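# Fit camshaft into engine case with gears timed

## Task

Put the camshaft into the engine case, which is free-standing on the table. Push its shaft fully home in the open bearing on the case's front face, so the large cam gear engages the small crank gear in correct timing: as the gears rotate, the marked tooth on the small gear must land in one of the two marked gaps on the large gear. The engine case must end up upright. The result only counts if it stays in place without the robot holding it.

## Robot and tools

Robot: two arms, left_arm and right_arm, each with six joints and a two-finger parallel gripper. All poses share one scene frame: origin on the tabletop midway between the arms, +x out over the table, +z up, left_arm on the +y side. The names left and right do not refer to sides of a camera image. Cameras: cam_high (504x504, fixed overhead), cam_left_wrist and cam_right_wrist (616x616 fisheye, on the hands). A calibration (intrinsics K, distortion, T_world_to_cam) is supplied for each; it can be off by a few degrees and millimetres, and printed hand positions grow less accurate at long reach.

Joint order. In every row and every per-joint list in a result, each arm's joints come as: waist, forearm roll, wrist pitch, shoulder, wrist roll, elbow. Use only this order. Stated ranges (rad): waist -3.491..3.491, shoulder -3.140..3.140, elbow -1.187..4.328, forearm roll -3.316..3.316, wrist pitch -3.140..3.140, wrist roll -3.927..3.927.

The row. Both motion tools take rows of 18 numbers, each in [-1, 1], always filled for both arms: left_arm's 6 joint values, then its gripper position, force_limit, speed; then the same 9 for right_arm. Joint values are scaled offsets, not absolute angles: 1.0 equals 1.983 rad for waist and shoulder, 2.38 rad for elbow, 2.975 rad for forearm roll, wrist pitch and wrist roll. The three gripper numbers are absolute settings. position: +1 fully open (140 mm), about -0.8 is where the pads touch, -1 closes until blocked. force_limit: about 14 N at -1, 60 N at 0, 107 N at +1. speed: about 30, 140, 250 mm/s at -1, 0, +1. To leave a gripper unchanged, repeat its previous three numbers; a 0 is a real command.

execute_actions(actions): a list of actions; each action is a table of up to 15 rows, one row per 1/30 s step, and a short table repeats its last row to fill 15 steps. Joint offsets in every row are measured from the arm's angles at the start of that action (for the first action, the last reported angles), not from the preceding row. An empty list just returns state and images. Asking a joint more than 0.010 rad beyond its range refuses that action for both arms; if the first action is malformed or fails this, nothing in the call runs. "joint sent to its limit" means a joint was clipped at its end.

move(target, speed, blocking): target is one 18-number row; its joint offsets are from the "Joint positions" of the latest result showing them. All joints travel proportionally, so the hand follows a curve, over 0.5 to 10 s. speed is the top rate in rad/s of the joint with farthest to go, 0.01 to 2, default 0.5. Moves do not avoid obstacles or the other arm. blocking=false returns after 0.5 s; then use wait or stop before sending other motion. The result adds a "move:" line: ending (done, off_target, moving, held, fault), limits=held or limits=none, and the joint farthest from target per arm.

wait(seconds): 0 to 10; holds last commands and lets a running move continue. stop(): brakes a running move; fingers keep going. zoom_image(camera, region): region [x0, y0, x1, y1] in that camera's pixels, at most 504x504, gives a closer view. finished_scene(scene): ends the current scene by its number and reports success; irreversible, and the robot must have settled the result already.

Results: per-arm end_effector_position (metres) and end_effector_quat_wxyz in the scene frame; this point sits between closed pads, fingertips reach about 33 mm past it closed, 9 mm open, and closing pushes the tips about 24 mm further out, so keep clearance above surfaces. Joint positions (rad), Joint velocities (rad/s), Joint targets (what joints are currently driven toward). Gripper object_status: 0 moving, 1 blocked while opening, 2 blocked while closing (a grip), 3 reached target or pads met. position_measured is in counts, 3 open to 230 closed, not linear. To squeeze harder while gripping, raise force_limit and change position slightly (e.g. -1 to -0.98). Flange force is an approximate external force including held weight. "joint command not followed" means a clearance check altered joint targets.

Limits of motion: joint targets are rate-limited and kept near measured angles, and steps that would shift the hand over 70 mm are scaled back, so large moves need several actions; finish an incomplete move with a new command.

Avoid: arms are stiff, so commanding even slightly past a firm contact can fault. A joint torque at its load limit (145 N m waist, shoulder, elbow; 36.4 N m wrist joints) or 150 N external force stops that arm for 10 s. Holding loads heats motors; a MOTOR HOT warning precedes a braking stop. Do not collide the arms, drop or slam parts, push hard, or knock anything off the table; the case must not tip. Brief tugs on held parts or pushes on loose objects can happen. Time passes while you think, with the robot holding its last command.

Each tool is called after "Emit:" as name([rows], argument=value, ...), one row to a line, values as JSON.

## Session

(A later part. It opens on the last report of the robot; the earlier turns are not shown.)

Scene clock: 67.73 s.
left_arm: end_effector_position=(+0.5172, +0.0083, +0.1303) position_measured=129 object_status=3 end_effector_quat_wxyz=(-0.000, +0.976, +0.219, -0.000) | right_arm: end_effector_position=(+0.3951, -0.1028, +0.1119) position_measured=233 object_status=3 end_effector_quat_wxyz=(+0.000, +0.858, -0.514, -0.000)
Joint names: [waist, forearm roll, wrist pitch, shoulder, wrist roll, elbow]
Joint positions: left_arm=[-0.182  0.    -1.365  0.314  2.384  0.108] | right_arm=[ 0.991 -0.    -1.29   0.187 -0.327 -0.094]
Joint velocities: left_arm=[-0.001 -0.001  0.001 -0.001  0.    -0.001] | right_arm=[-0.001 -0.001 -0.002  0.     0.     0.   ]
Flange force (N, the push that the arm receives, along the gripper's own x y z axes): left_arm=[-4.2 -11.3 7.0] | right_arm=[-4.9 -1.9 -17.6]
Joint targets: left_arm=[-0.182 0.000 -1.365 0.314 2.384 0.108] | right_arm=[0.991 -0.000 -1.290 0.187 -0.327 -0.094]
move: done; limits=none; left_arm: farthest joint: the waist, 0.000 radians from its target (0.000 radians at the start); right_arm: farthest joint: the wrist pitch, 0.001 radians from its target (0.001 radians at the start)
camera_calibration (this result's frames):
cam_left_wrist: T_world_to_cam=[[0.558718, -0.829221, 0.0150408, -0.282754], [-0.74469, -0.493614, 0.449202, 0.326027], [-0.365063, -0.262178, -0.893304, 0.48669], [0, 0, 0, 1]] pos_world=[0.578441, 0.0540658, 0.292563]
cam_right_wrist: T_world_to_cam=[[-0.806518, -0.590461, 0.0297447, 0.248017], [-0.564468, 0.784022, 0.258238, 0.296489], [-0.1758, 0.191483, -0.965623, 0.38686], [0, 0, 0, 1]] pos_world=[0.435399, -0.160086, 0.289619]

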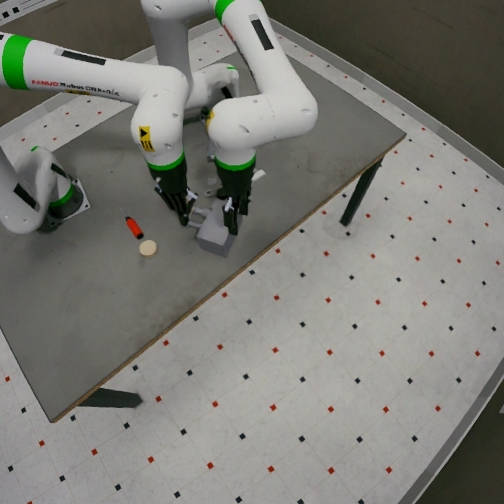

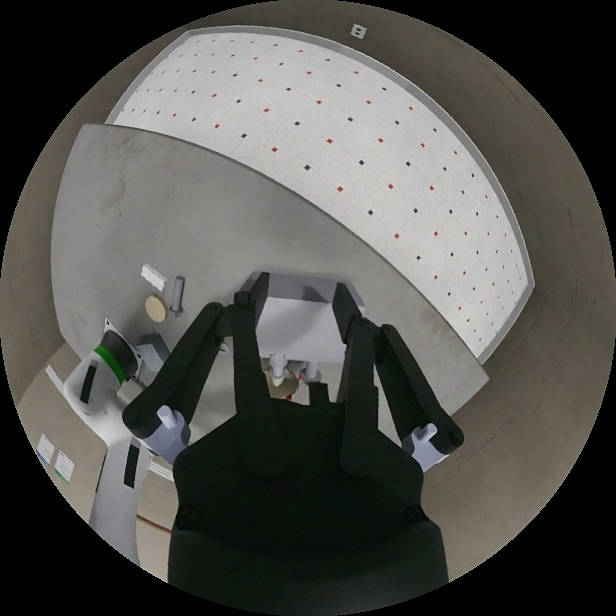

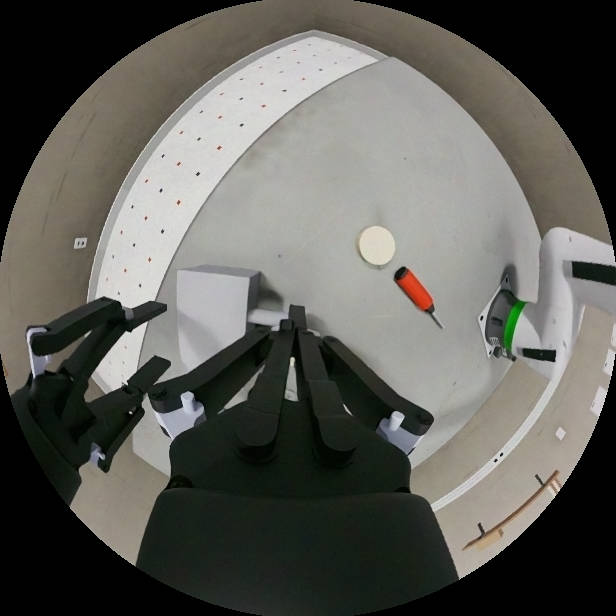

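Emit:
move(target=[0,0,0.045,0.019,0,-0.0405,0,0,0,0,0,-0.019,-0.009,0,0.016,-1,0,1], speed=0.15)

Emit:
move(target=[0,0,0,0,-0.027,0,0,0,0,0.0787,0,0.0056,-0.0454,-0.065,-0.0445,-1,0,1], speed=0.15)

Emit:
move(target=[0,0,0,0,0,0,0,0,0,0,0,0.0395,0.019,0,-0.0335,-1,0,1], speed=0.1)

Emit:
move(target=[0,0,0,0,0,0,0,0,0,-0.011,0,-0.002,0.025,0.007,0.0235,-1,0,1], speed=0.03)

Emit:
zoom_image(camera="cam_right_wrist", region=[150,200,320,340])

Scene clock: 69.43 s.
left_arm: end_effector_position=(+0.5163, +0.0087, +0.0698) position_measured=129 object_status=3 end_effector_quat_wxyz=(-0.000, +0.976, +0.219, -0.001) | right_arm: end_effector_position=(+0.3942, -0.1038, +0.1365) position_measured=233 object_status=3 end_effector_quat_wxyz=(+0.000, +0.858, -0.514, -0.000)
Joint names: [waist, forearm roll, wrist pitch, shoulder, wrist roll, elbow]
Joint positions: left_arm=[-0.182  0.    -1.232  0.352  2.384  0.011] | right_arm=[ 0.991 -0.    -1.346  0.169 -0.327 -0.056]
Joint velocities: left_arm=[ 0.003 -0.    -0.001  0.     0.    -0.001] | right_arm=[ 0.    -0.     0.001 -0.    -0.    -0.   ]
Flange force (N, the push that the arm receives, along the gripper's own x y z axes): left_arm=[-1.6 -8.1 2.7] | right_arm=[0.3 0.0 -2.1]
Joint targets: left_arm=[-0.182 0.000 -1.231 0.352 2.384 0.011] | right_arm=[0.991 -0.000 -1.346 0.169 -0.327 -0.056]
move: done; limits=none; left_arm: farthest joint: the waist, 0.000 radians from its target (0.000 radians at the start); right_arm: farthest joint: the waist, 0.000 radians from its target (0.000 radians at the start)
camera_calibration (this result's frames):
cam_left_wrist: T_world_to_cam=[[0.55874, -0.82921, 0.0148507, -0.280996], [-0.744585, -0.49367, 0.449314, 0.35263], [-0.365244, -0.262107, -0.89325, 0.432454], [0, 0, 0, 1]] pos_world=[0.577518, 0.0544271, 0.232021]
cam_right_wrist: T_world_to_cam=[[-0.806516, -0.590434, 0.0303415, 0.245841], [-0.564345, 0.784144, 0.258135, 0.290396], [-0.176203, 0.191067, -0.965632, 0.410734], [0, 0, 0, 1]] pos_world=[0.434531, -0.161037, 0.314198]

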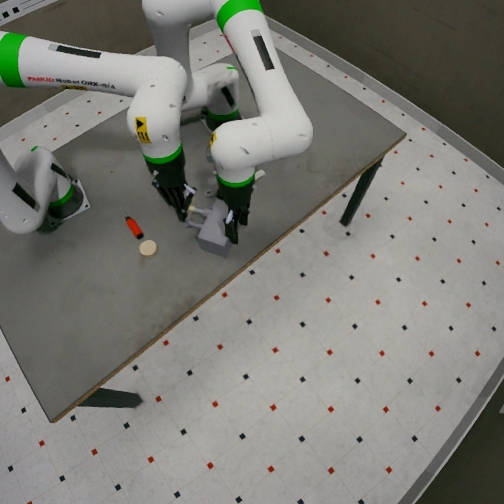

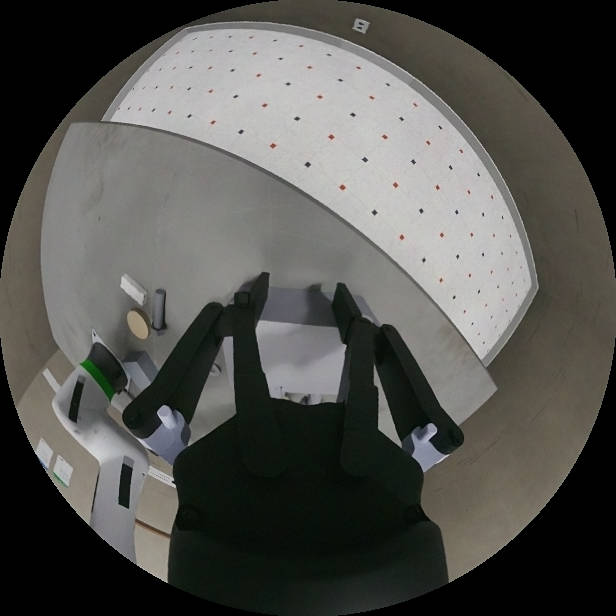

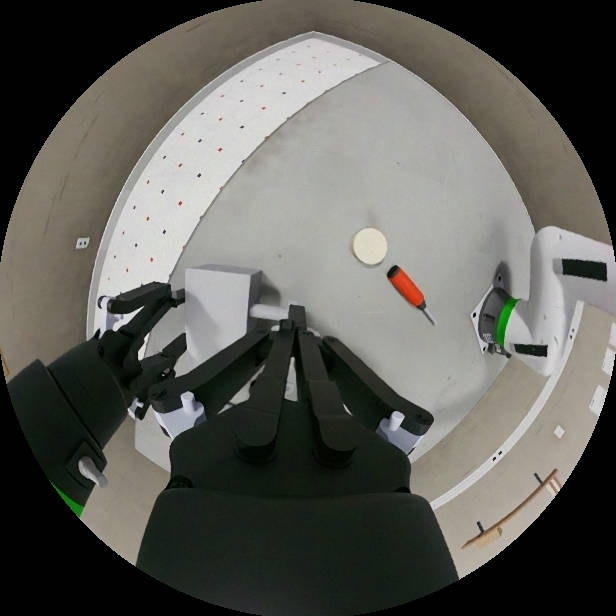

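Scene clock: 71.03 s.
left_arm: end_effector_position=(+0.5163, +0.0087, +0.0698) position_measured=129 object_status=3 end_effector_quat_wxyz=(-0.000, +0.984, +0.180, -0.001) | right_arm: end_effector_position=(+0.3261, -0.0718, +0.1344) position_measured=233 object_status=3 end_effector_quat_wxyz=(+0.000, +0.848, -0.530, -0.000)
Joint names: [waist, forearm roll, wrist pitch, shoulder, wrist roll, elbow]
Joint positions: left_arm=[-0.182  0.    -1.232  0.352  2.303  0.011] | right_arm=[ 1.147 -0.    -1.33   0.079 -0.52  -0.162]
Joint velocities: left_arm=[-0.001 -0.    -0.001  0.001 -0.001  0.   ] | right_arm=[-0.001 -0.001  0.002 -0.    -0.001 -0.   ]
Flange force (N, the push that the arm receives, along the gripper's own x y z axes): left_arm=[9.6 -2.5 6.6] | right_arm=[0.5 -0.5 -0.9]
Joint targets: left_arm=[-0.182 0.000 -1.232 0.352 2.303 0.011] | right_arm=[1.147 -0.000 -1.330 0.079 -0.520 -0.162]
move: done; limits=none; left_arm: farthest joint: the waist, 0.000 radians from its target (0.000 radians at the start); right_arm: farthest joint: the waist, 0.000 radians from its target (0.156 radians at the start)
camera_calibration (this result's frames):
cam_left_wrist: T_world_to_cam=[[0.49043, -0.871353, 0.0149012, -0.245353], [-0.78176, -0.432318, 0.449392, 0.37129], [-0.385137, -0.232044, -0.89321, 0.442463], [0, 0, 0, 1]] pos_world=[0.580997, 0.0493972, 0.232014]
cam_right_wrist: T_world_to_cam=[[-0.827998, -0.559948, 0.0296322, 0.219193], [-0.534831, 0.804523, 0.25826, 0.219257], [-0.168452, 0.197991, -0.965621, 0.388605], [0, 0, 0, 1]] pos_world=[0.364218, -0.130601, 0.312125]

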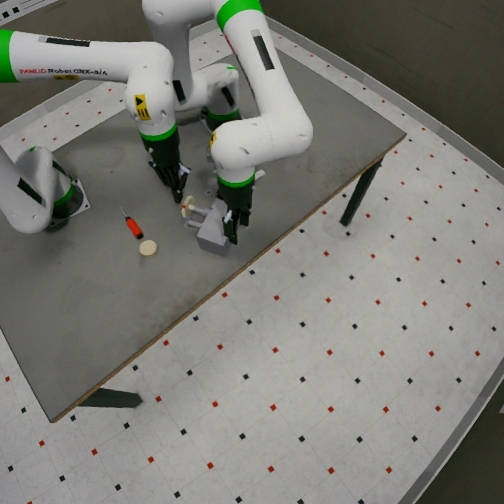

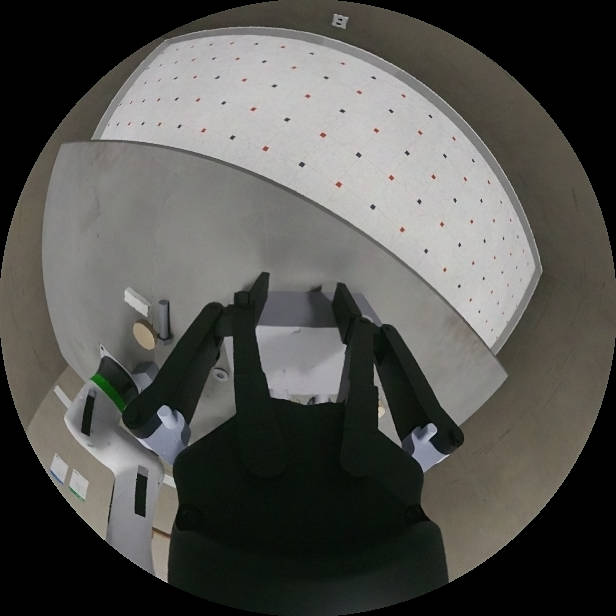

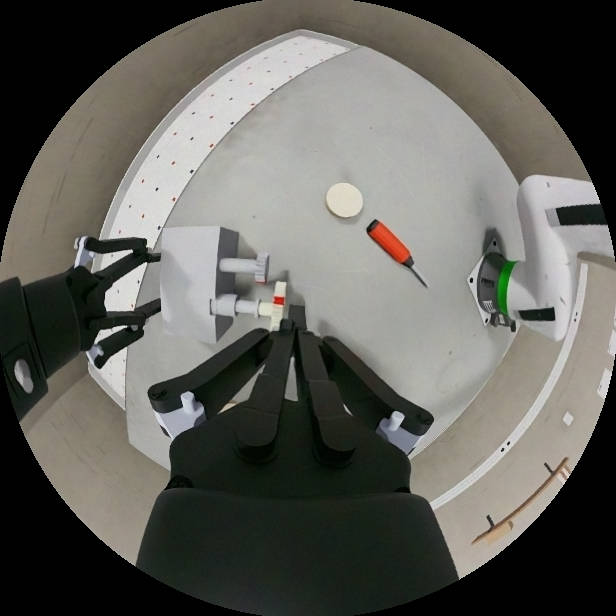

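Scene clock: 72.47 s.
left_arm: end_effector_position=(+0.5163, +0.0087, +0.0698) position_measured=129 object_status=3 end_effector_quat_wxyz=(-0.000, +0.984, +0.180, -0.001) | right_arm: end_effector_position=(+0.3264, -0.0714, +0.0847) position_measured=233 object_status=3 end_effector_quat_wxyz=(+0.000, +0.848, -0.530, -0.000)
Joint names: [waist, forearm roll, wrist pitch, shoulder, wrist roll, elbow]
Joint positions: left_arm=[-0.182  0.    -1.232  0.352  2.303  0.011] | right_arm=[ 1.147 -0.    -1.212  0.117 -0.52  -0.242]
Joint velocities: left_arm=[-0.001 -0.001  0.001 -0.001 -0.     0.001] | right_arm=[ 0.     0.001 -0.001  0.    -0.    -0.   ]
Flange force (N, the push that the arm receives, along the gripper's own x y z axes): left_arm=[7.0 -5.5 10.2] | right_arm=[0.1 -1.6 -1.3]
Joint targets: left_arm=[-0.182 0.000 -1.232 0.352 2.303 0.011] | right_arm=[1.147 -0.000 -1.212 0.117 -0.520 -0.242]
move: done; limits=none; left_arm: farthest joint: the waist, 0.000 radians from its target (0.000 radians at the start); right_arm: farthest joint: the waist, 0.000 radians from its target (0.000 radians at the start)
camera_calibration (this result's frames):
cam_left_wrist: T_world_to_cam=[[0.49043, -0.871353, 0.0149015, -0.245353], [-0.78176, -0.432318, 0.449392, 0.37129], [-0.385137, -0.232045, -0.89321, 0.442463], [0, 0, 0, 1]] pos_world=[0.580997, 0.0493971, 0.232014]
cam_right_wrist: T_world_to_cam=[[-0.828025, -0.559914, 0.0295091, 0.221159], [-0.534817, 0.804522, 0.258293, 0.231904], [-0.168363, 0.198091, -0.965616, 0.340551], [0, 0, 0, 1]] pos_world=[0.364487, -0.130202, 0.262416]

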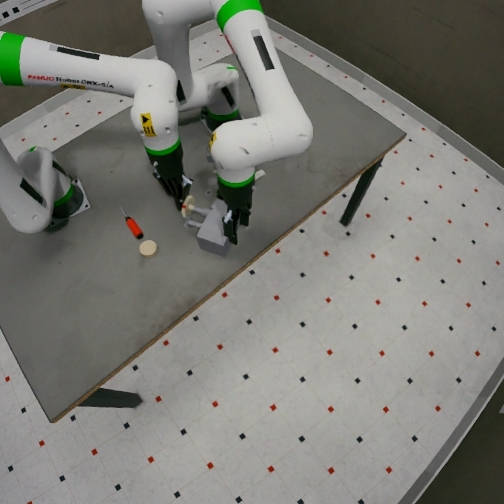

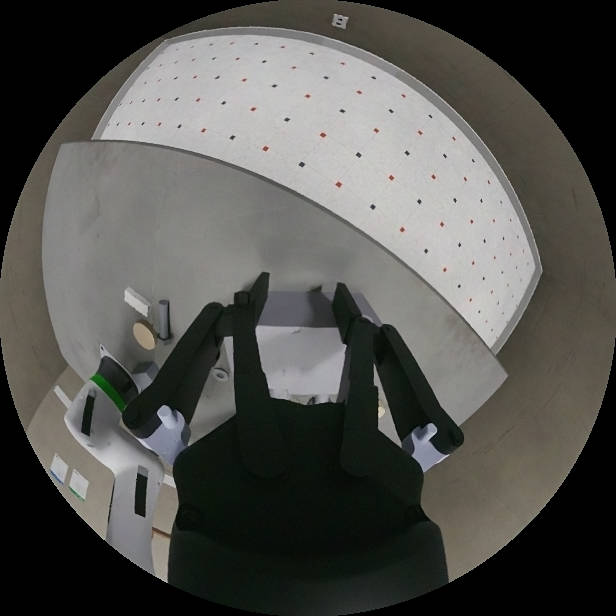

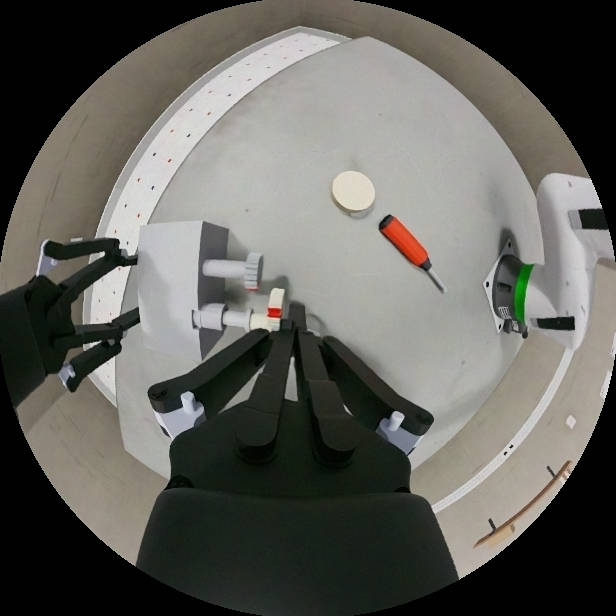

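Scene clock: 83.90 s.
left_arm: end_effector_position=(+0.5163, +0.0087, +0.0698) position_measured=129 object_status=3 end_effector_quat_wxyz=(-0.000, +0.984, +0.180, -0.001) | right_arm: end_effector_position=(+0.3346, -0.0657, +0.0833) position_measured=233 object_status=3 end_effector_quat_wxyz=(+0.004, +0.847, -0.531, -0.005)
Joint names: [waist, forearm roll, wrist pitch, shoulder, wrist roll, elbow]
Joint positions: left_arm=[-0.182  0.    -1.232  0.352  2.303  0.011] | right_arm=[ 1.132 -0.01  -1.225  0.152 -0.505 -0.203]
Joint velocities: left_arm=[ 0.002 -0.    -0.    -0.    -0.001  0.   ] | right_arm=[-0.    -0.    -0.     0.    -0.001 -0.   ]
Flange force (N, the push that the arm receives, along the gripper's own x y z axes): left_arm=[29.1 -3.3 3.2] | right_arm=[-7.8 19.7 -14.1]
Joint targets: left_arm=[-0.182 0.000 -1.232 0.352 2.303 0.011] | right_arm=[1.132 -0.010 -1.225 0.152 -0.505 -0.203]
FORCE FAULT: contact force on the right arm reached its limit, and that arm stopped for 10 seconds. The contact can be on any part of that arm, not only on its tool. That time counts as 18 of the actions that you can send in this scene. That arm's remaining commands of this call were not run. That arm holds still and accepts commands again. Move the arm away from the contact; if what it grips holds it there, let go first. Pushing or pulling that hard again can fault the arm again.
move: fault (right_arm); limits=none; left_arm: farthest joint: the waist, 0.000 radians from its target (0.000 radians at the start); right_arm: farthest joint: the elbow, 0.017 radians from its target (0.055 radians at the start)
camera_calibration (this result's frames):
cam_left_wrist: T_world_to_cam=[[0.49043, -0.871353, 0.0149022, -0.245354], [-0.781759, -0.432318, 0.449394, 0.371288], [-0.385138, -0.232046, -0.893209, 0.442463], [0, 0, 0, 1]] pos_world=[0.580996, 0.0493968, 0.232014]
cam_right_wrist: T_world_to_cam=[[-0.829649, -0.556803, 0.0406541, 0.230996], [-0.528605, 0.806884, 0.263659, 0.229661], [-0.179609, 0.197255, -0.963759, 0.343012], [0, 0, 0, 1]] pos_world=[0.374654, -0.124351, 0.260638]

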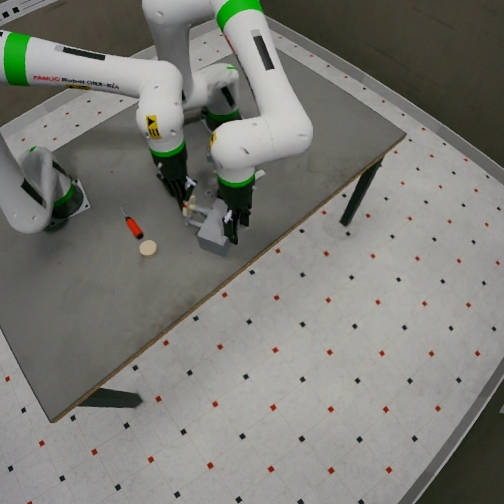

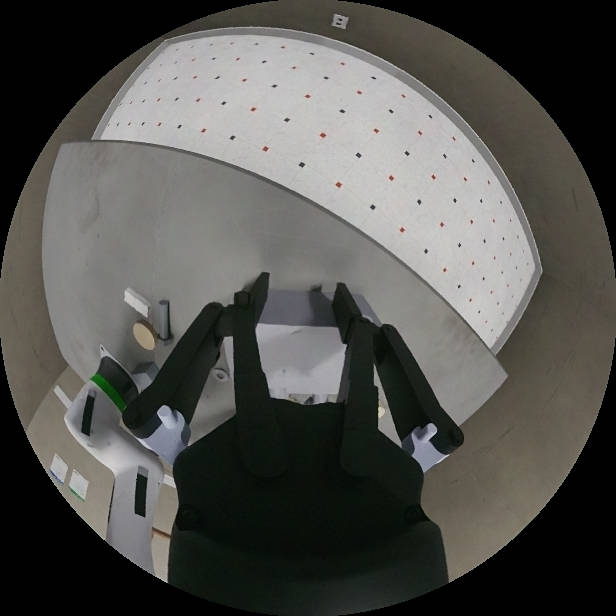

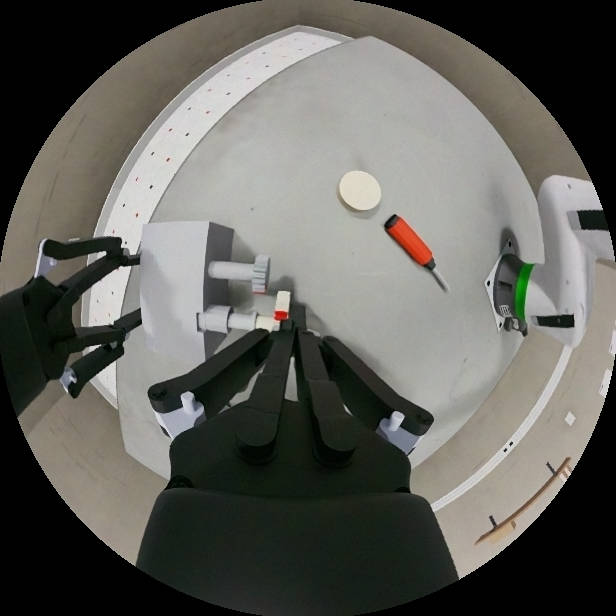

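Region (150, 200, 320, 340) of cam_right_wrist's 616x616 image, scaled by 2.965, with more detail than that image has; it fills the top 415 rows of this view, and the rest is white.

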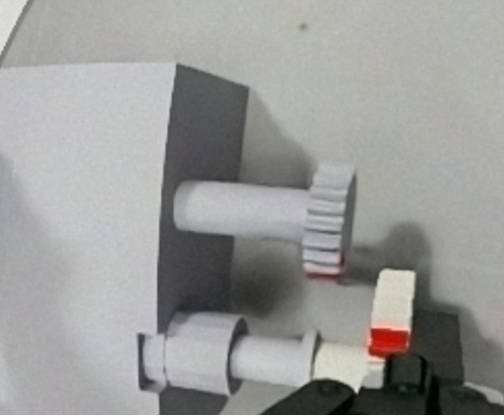

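Emit:
move(target=[0,0,0,-0.1775,-0.246,0.12,-0.4,0,0,0.01,0.0034,-0.053,-0.1765,0.3,-0.077,-1,0,1], speed=0.5)

Emit:
move(target=[0,1,0.85,-0.15,0,-0.2,-0.4,0,0,-0.43,0,0,0,0.88,0,-1,0,1], speed=1.2)

Scene clock: 86.50 s.
left_arm: end_effector_position=(+0.5878, -0.0191, +0.4342) position_measured=179 object_status=3 end_effector_quat_wxyz=(+0.058, +0.934, -0.175, +0.307) | right_arm: end_effector_position=(+0.2644, -0.1598, +0.1502) position_measured=233 object_status=3 end_effector_quat_wxyz=(-0.000, +0.995, -0.102, +0.000)
Joint names: [waist, forearm roll, wrist pitch, shoulder, wrist roll, elbow]
Joint positions: left_arm=[-0.182  0.    -1.232 -0.     1.572  0.297] | right_arm=[ 1.152 -0.    -1.383 -0.198  0.387 -0.386]
Joint velocities: left_arm=[-0.002 -0.001 -0.    -0.001 -0.001  0.002] | right_arm=[-0.     0.001  0.001 -0.     0.001 -0.   ]
Flange force (N, the push that the arm receives, along the gripper's own x y z axes): left_arm=[-13.4 -7.5 5.6] | right_arm=[2.3 0.1 -0.7]
Joint targets: left_arm=[-0.182 0.000 -1.232 -0.000 1.571 0.297] | right_arm=[1.152 -0.000 -1.383 -0.198 0.387 -0.386]
move: done; limits=none; left_arm: farthest joint: the waist, 0.000 radians from its target (0.000 radians at the start); right_arm: farthest joint: the waist, 0.000 radians from its target (0.020 radians at the start)
camera_calibration (this result's frames):
cam_left_wrist: T_world_to_cam=[[-0.253819, -0.961793, 0.102619, 0.0875674], [-0.957858, 0.235185, -0.164913, 0.634421], [0.134477, -0.140153, -0.980955, 0.52347], [0, 0, 0, 1]] pos_world=[0.559517, 0.00838092, 0.609138]
cam_right_wrist: T_world_to_cam=[[-0.0640426, -0.997537, 0.0286259, -0.153388], [-0.963708, 0.0692692, 0.257815, 0.248902], [-0.259163, -0.0110758, -0.96577, 0.401481], [0, 0, 0, 1]] pos_world=[0.334094, -0.165805, 0.327959]

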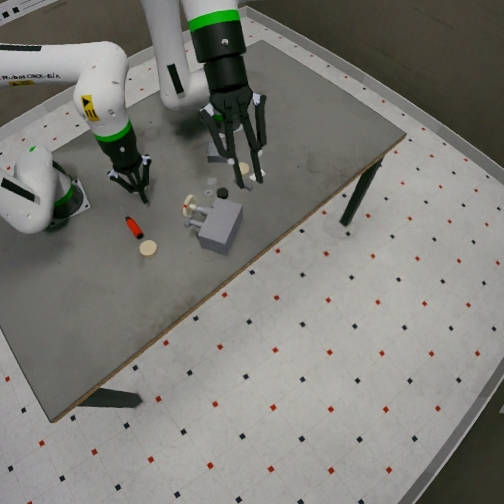

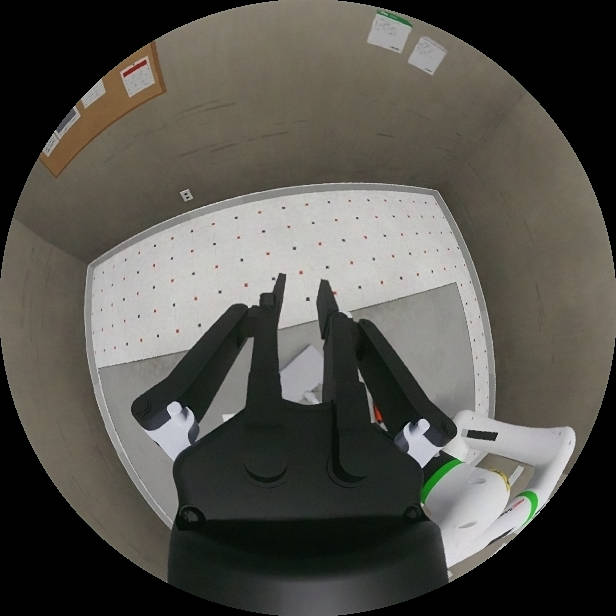

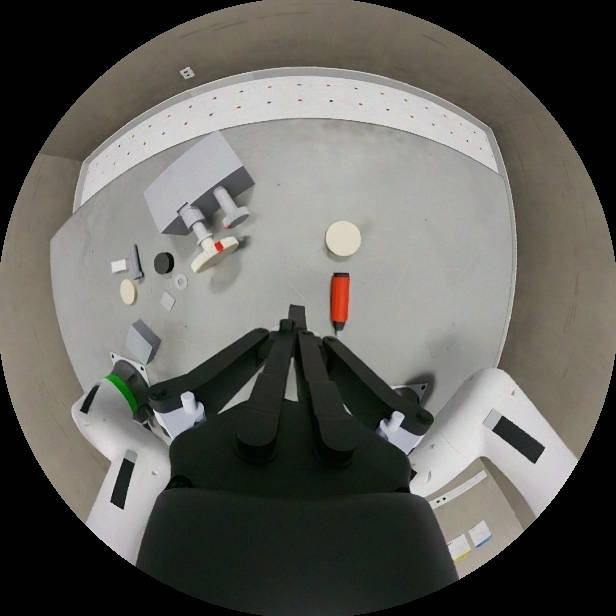

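Scene clock: 89.80 s.
left_arm: end_effector_position=(+0.5315, +0.3410, +0.3245) position_measured=179 object_status=3 end_effector_quat_wxyz=(+0.206, +0.186, +0.960, +0.046) | right_arm: end_effector_position=(+0.3213, -0.4569, +0.1502) position_measured=233 object_status=3 end_effector_quat_wxyz=(+0.000, +0.711, +0.703, +0.000)
Joint names: [waist, forearm roll, wrist pitch, shoulder, wrist roll, elbow]
Joint positions: left_arm=[-0.182  2.975  1.297 -0.298  1.572 -0.179] | right_arm=[ 0.299 -0.    -1.383 -0.198  3.005 -0.386]
Joint velocities: left_arm=[ 0.     0.001  0.    -0.    -0.    -0.001] | right_arm=[ 0.    -0.001  0.    -0.     0.001 -0.   ]
Flange force (N, the push that the arm receives, along the gripper's own x y z axes): left_arm=[7.8 0.6 6.8] | right_arm=[-2.3 3.2 -1.0]
Joint targets: left_arm=[-0.182 2.975 1.297 -0.298 1.572 -0.179] | right_arm=[0.299 -0.000 -1.383 -0.198 3.005 -0.386]
move: done; limits=none; left_arm: farthest joint: the waist, 0.000 radians from its target (0.000 radians at the start); right_arm: farthest joint: the waist, 0.000 radians from its target (0.852 radians at the start)
camera_calibration (this result's frames):
cam_left_wrist: T_world_to_cam=[[0.201024, 0.972224, 0.119873, -0.475964], [0.606079, -0.219578, 0.764496, -0.500093], [0.769582, -0.0810294, -0.633385, 0.00346464], [0, 0, 0, 1]] pos_world=[0.39611, 0.353215, 0.441569]
cam_right_wrist: T_world_to_cam=[[0.991089, 0.129796, 0.0299257, -0.270238], [0.117809, -0.958993, 0.257786, -0.492999], [0.0621582, -0.251963, -0.965739, 0.199629], [0, 0, 0, 1]] pos_world=[0.313501, -0.387407, 0.327964]

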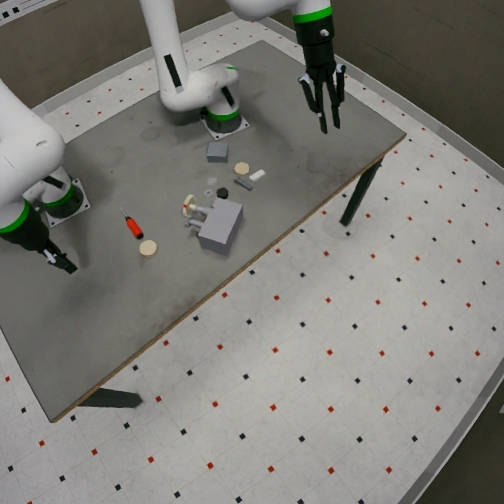

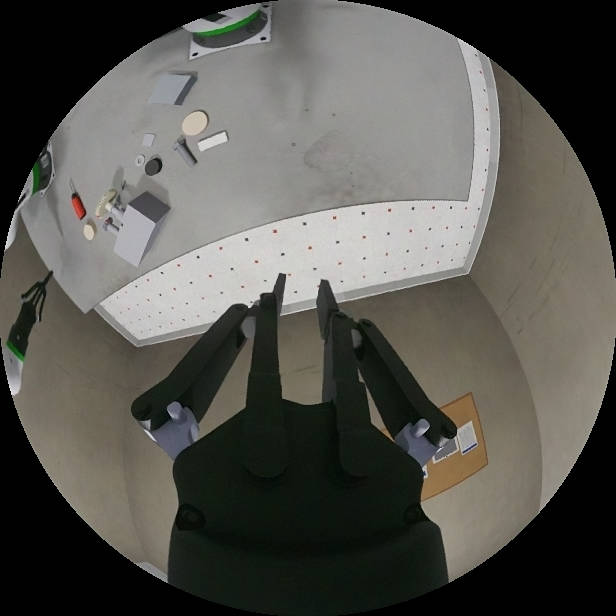

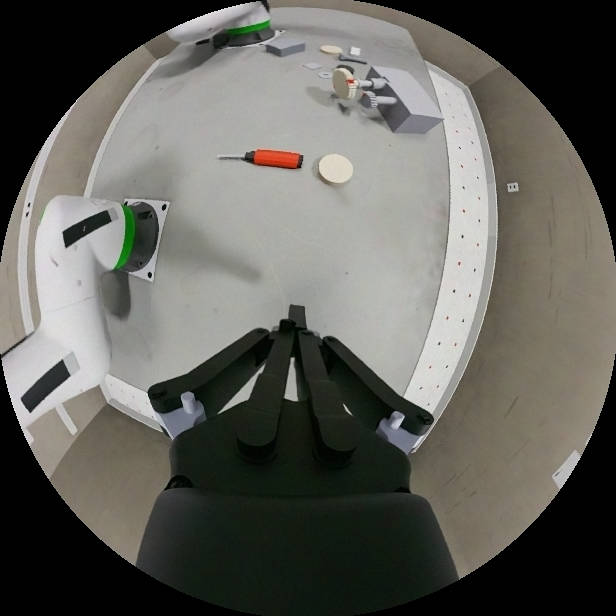

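Emit:
move(target=[-0.4092,0.056,-0.1895,-0.1253,-1,-0.2497,-0.4,0,0,0,0,0,0,0,0,-1,0,1], speed=1.2)

Emit:
move(target=[0,0,0,0,-0.0564,0,-0.4,0,0,0,0,0,0,0,0,-1,0,1])

Emit:
zoom_image(camera="cam_left_wrist", region=[200,180,400,340])

Scene clock: 93.03 s.
left_arm: end_effector_position=(+0.3300, -0.0026, +0.1463) position_measured=179 object_status=3 end_effector_quat_wxyz=(+0.188, +0.834, -0.464, +0.235) | right_arm: end_effector_position=(+0.3213, -0.4569, +0.1502) position_measured=233 object_status=3 end_effector_quat_wxyz=(+0.000, +0.711, +0.703, +0.000)
Joint names: [waist, forearm roll, wrist pitch, shoulder, wrist roll, elbow]
Joint positions: left_arm=[-0.993  3.142  0.733 -0.546 -1.403 -0.773] | right_arm=[ 0.299 -0.    -1.383 -0.198  3.005 -0.386]
Joint velocities: left_arm=[-0.     0.001 -0.     0.001  0.001  0.001] | right_arm=[ 0.001 -0.001  0.     0.     0.    -0.   ]
Flange force (N, the push that the arm receives, along the gripper's own x y z axes): left_arm=no reading | right_arm=[-1.5 1.7 -0.9]
Joint targets: left_arm=[-0.993 3.142 0.733 -0.546 -1.403 -0.773] | right_arm=[0.299 -0.000 -1.383 -0.198 3.005 -0.386]
move: done; limits=none; left_arm: farthest joint: the waist, 0.000 radians from its target (0.812 radians at the start); right_arm: farthest joint: the waist, 0.000 radians from its target (0.000 radians at the start)
camera_calibration (this result's frames):
cam_left_wrist: T_world_to_cam=[[-0.785253, -0.588547, 0.192327, 0.230774], [-0.61407, 0.780062, -0.120091, 0.217547], [-0.0793478, -0.212404, -0.973955, 0.347468], [0, 0, 0, 1]] pos_world=[0.342376, 0.0399252, 0.320159]
cam_right_wrist: T_world_to_cam=[[0.991089, 0.129796, 0.0299258, -0.270238], [0.117809, -0.958993, 0.257786, -0.492999], [0.0621582, -0.251963, -0.965738, 0.199629], [0, 0, 0, 1]] pos_world=[0.313501, -0.387408, 0.327964]

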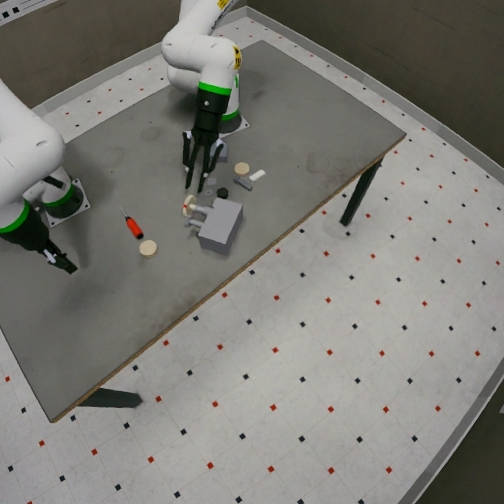

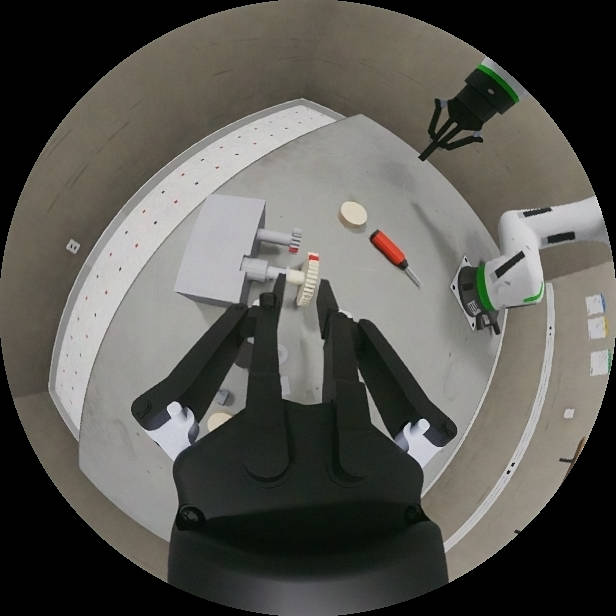

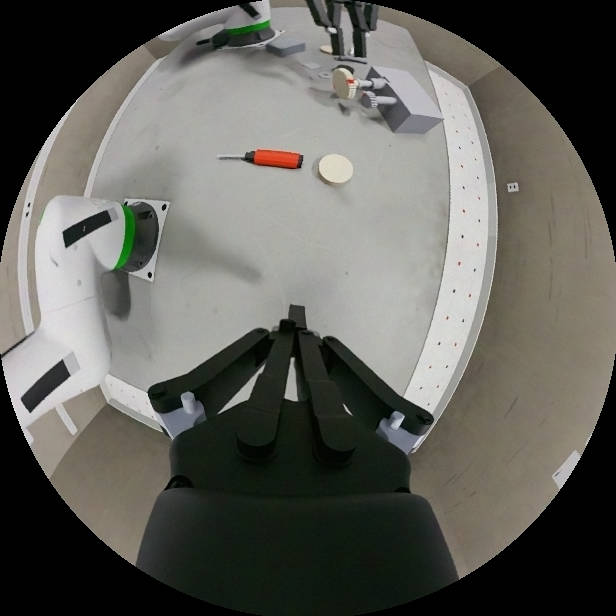

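Scene clock: 93.80 s.
left_arm: end_effector_position=(+0.3300, -0.0026, +0.1463) position_measured=179 object_status=3 end_effector_quat_wxyz=(+0.167, +0.792, -0.532, +0.249) | right_arm: end_effector_position=(+0.3213, -0.4569, +0.1502) position_measured=233 object_status=3 end_effector_quat_wxyz=(+0.000, +0.711, +0.703, +0.000)
Joint names: [waist, forearm roll, wrist pitch, shoulder, wrist roll, elbow]
Joint positions: left_arm=[-0.993  3.142  0.733 -0.546 -1.571 -0.773] | right_arm=[ 0.299 -0.    -1.383 -0.198  3.005 -0.386]
Joint velocities: left_arm=[ 0.001  0.     0.     0.001 -0.    -0.   ] | right_arm=[ 0.    -0.002 -0.001  0.    -0.    -0.   ]
Flange force (N, the push that the arm receives, along the gripper's own x y z axes): left_arm=no reading | right_arm=[-2.3 2.6 -1.6]
Joint targets: left_arm=[-0.993 3.142 0.733 -0.546 -1.571 -0.773] | right_arm=[0.299 -0.000 -1.383 -0.198 3.005 -0.386]
move: done; limits=none; left_arm: farthest joint: the waist, 0.000 radians from its target (0.000 radians at the start); right_arm: farthest joint: the waist, 0.000 radians from its target (0.000 radians at the start)
camera_calibration (this result's frames):
cam_left_wrist: T_world_to_cam=[[-0.871858, -0.479663, 0.0989308, 0.273308], [-0.489416, 0.86084, -0.139377, 0.179438], [-0.0183097, -0.169935, -0.985285, 0.32909], [0, 0, 0, 1]] pos_world=[0.332131, 0.0325524, 0.322218]
cam_right_wrist: T_world_to_cam=[[0.991089, 0.129796, 0.0299256, -0.270238], [0.117809, -0.958993, 0.257786, -0.492999], [0.062158, -0.251963, -0.965738, 0.199629], [0, 0, 0, 1]] pos_world=[0.313501, -0.387408, 0.327964]

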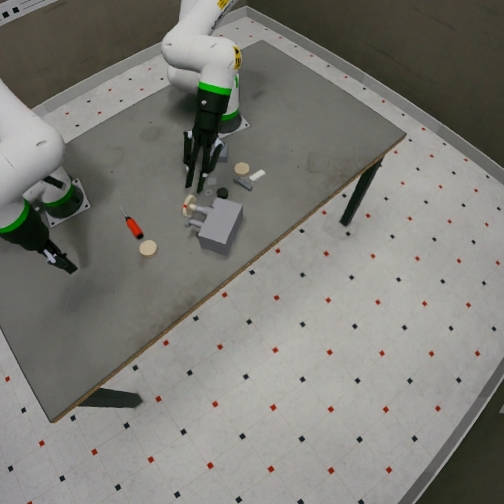

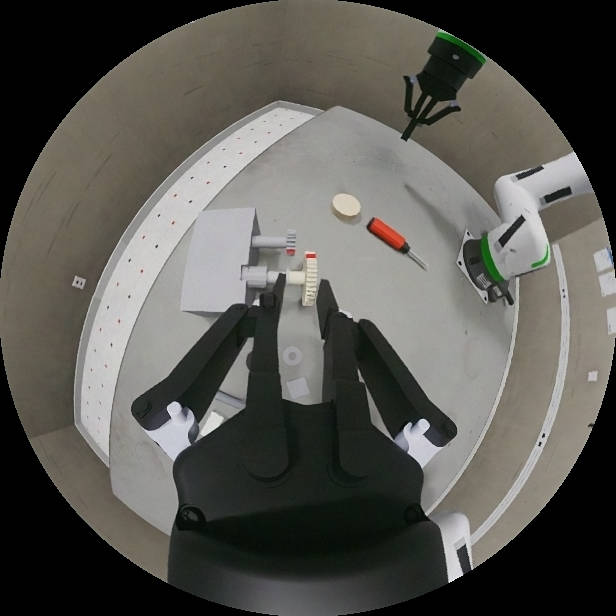

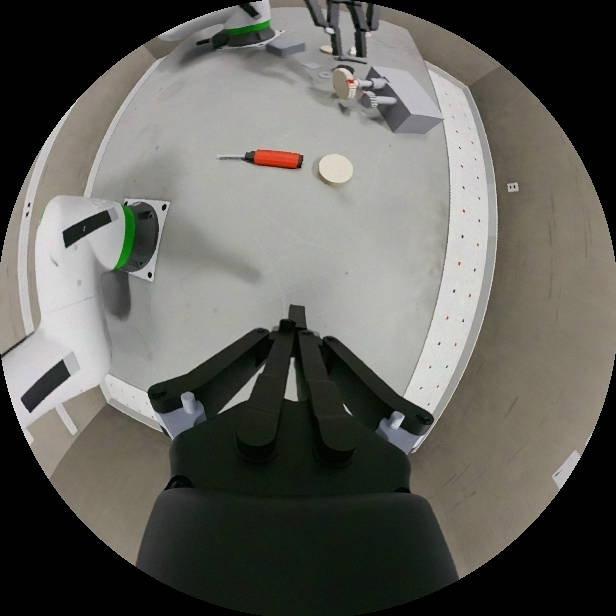

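Region (200, 180, 400, 340) of cam_left_wrist's 616x616 image, scaled by 2.520, with more detail than that image has; it fills the top 403 rows of this view, and the rest is white.

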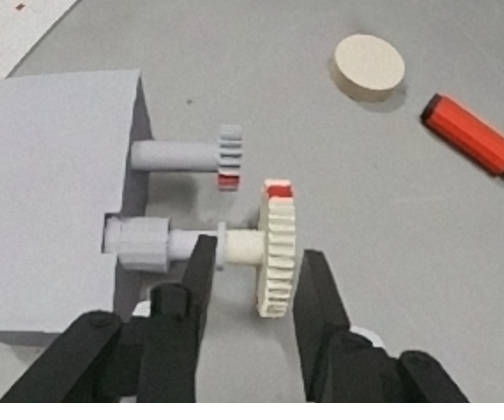

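Emit:
move(target=[-0.0076,0,-0.0497,0.0506,0,-0.02,-0.4,0,0,0,0,0,0,0,0,-1,0,1], speed=0.1)

Emit:
zoom_image(camera="cam_left_wrist", region=[200,180,400,340])

Emit:
zoom_image(camera="cam_high", region=[160,160,240,240])

Emit:
zoom_image(camera="cam_right_wrist", region=[310,40,410,120])

Scene clock: 95.83 s.
left_arm: end_effector_position=(+0.3313, -0.0228, +0.1052) position_measured=179 object_status=3 end_effector_quat_wxyz=(+0.169, +0.788, -0.538, +0.248) | right_arm: end_effector_position=(+0.3213, -0.4569, +0.1502) position_measured=233 object_status=3 end_effector_quat_wxyz=(+0.000, +0.711, +0.703, +0.000)
Joint names: [waist, forearm roll, wrist pitch, shoulder, wrist roll, elbow]
Joint positions: left_arm=[-1.008  3.142  0.586 -0.446 -1.571 -0.821] | right_arm=[ 0.299 -0.    -1.383 -0.198  3.005 -0.386]
Joint velocities: left_arm=[-0.001  0.     0.     0.001  0.    -0.001] | right_arm=[-0.001 -0.001 -0.001 -0.     0.    -0.   ]
Flange force (N, the push that the arm receives, along the gripper's own x y z axes): left_arm=no reading | right_arm=[-1.9 2.4 -1.6]
Joint targets: left_arm=[-1.008 3.142 0.586 -0.446 -1.571 -0.821] | right_arm=[0.299 -0.000 -1.383 -0.198 3.005 -0.386]
move: done; limits=none; left_arm: farthest joint: the waist, 0.000 radians from its target (0.015 radians at the start); right_arm: farthest joint: the waist, 0.000 radians from its target (0.000 radians at the start)
camera_calibration (this result's frames):
cam_left_wrist: T_world_to_cam=[[-0.878982, -0.46648, 0.0989297, 0.271466], [-0.476397, 0.868126, -0.139298, 0.187587], [-0.0209037, -0.16957, -0.985296, 0.286012], [0, 0, 0, 1]] pos_world=[0.333958, 0.0122836, 0.281081]
cam_right_wrist: T_world_to_cam=[[0.991089, 0.129796, 0.0299258, -0.270238], [0.117809, -0.958993, 0.257786, -0.492999], [0.0621582, -0.251963, -0.965739, 0.199629], [0, 0, 0, 1]] pos_world=[0.313501, -0.387408, 0.327964]

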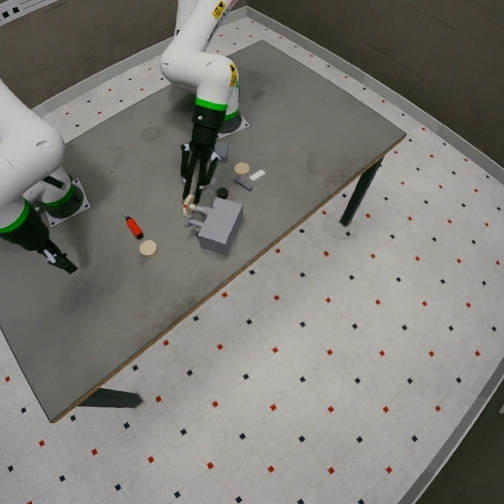

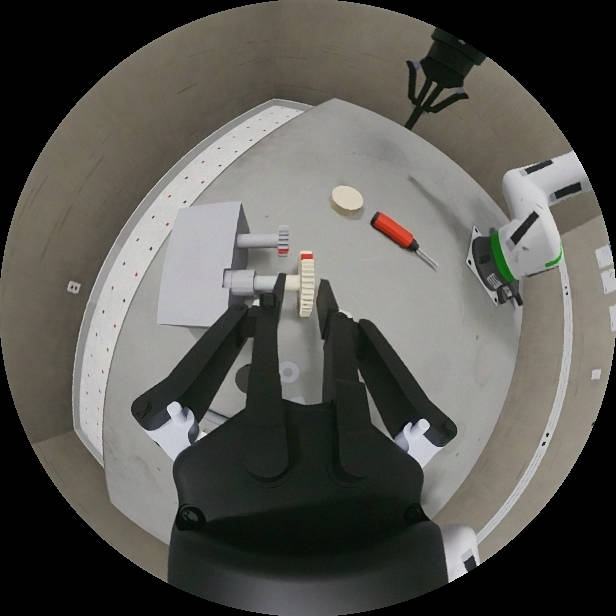

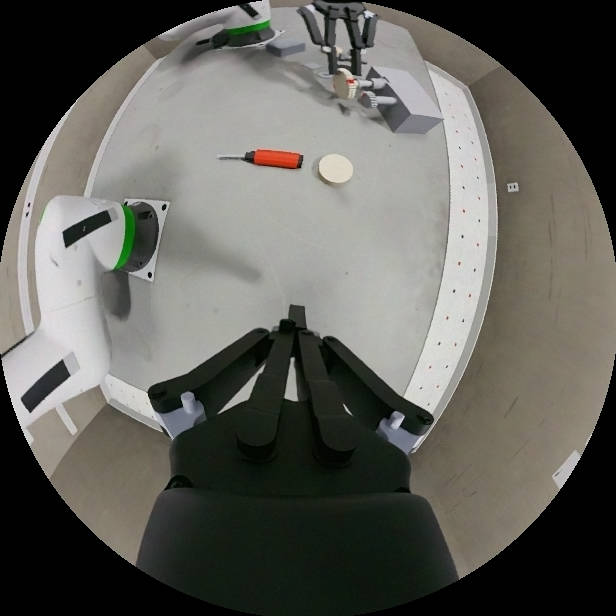

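Region (200, 180, 400, 340) of cam_left_wrist's 616x616 image, scaled by 2.520, with more detail than that image has; it fills the top 403 rows of this view, and the rest is white.

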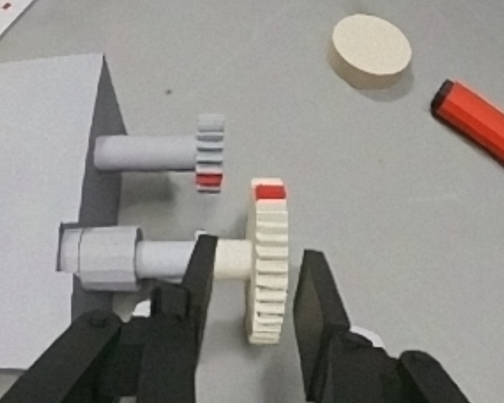

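Region (160, 160, 240, 240) of cam_high's 504x504 image, scaled by 6.300, with more detail than that image has.

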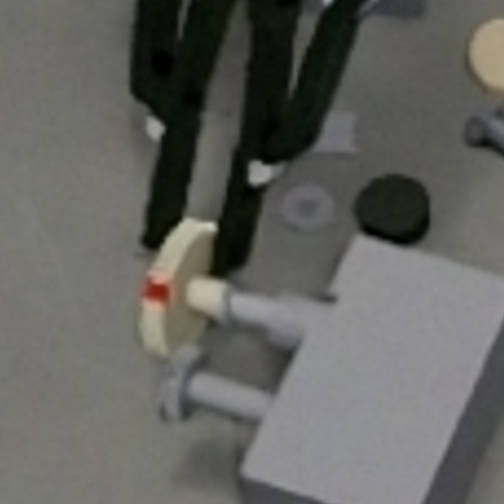

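Region (310, 40, 410, 120) of cam_right_wrist's 616x616 image, scaled by 5.040, with more detail than that image has; it fills the top 403 rows of this view, and the rest is white.

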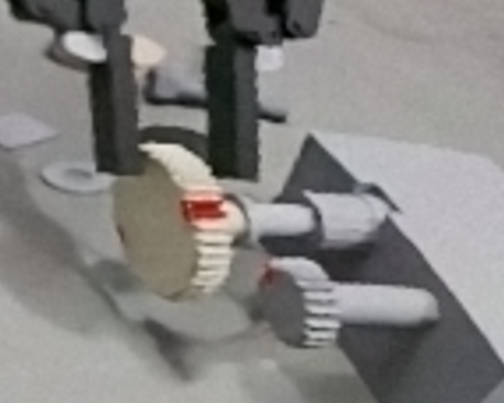

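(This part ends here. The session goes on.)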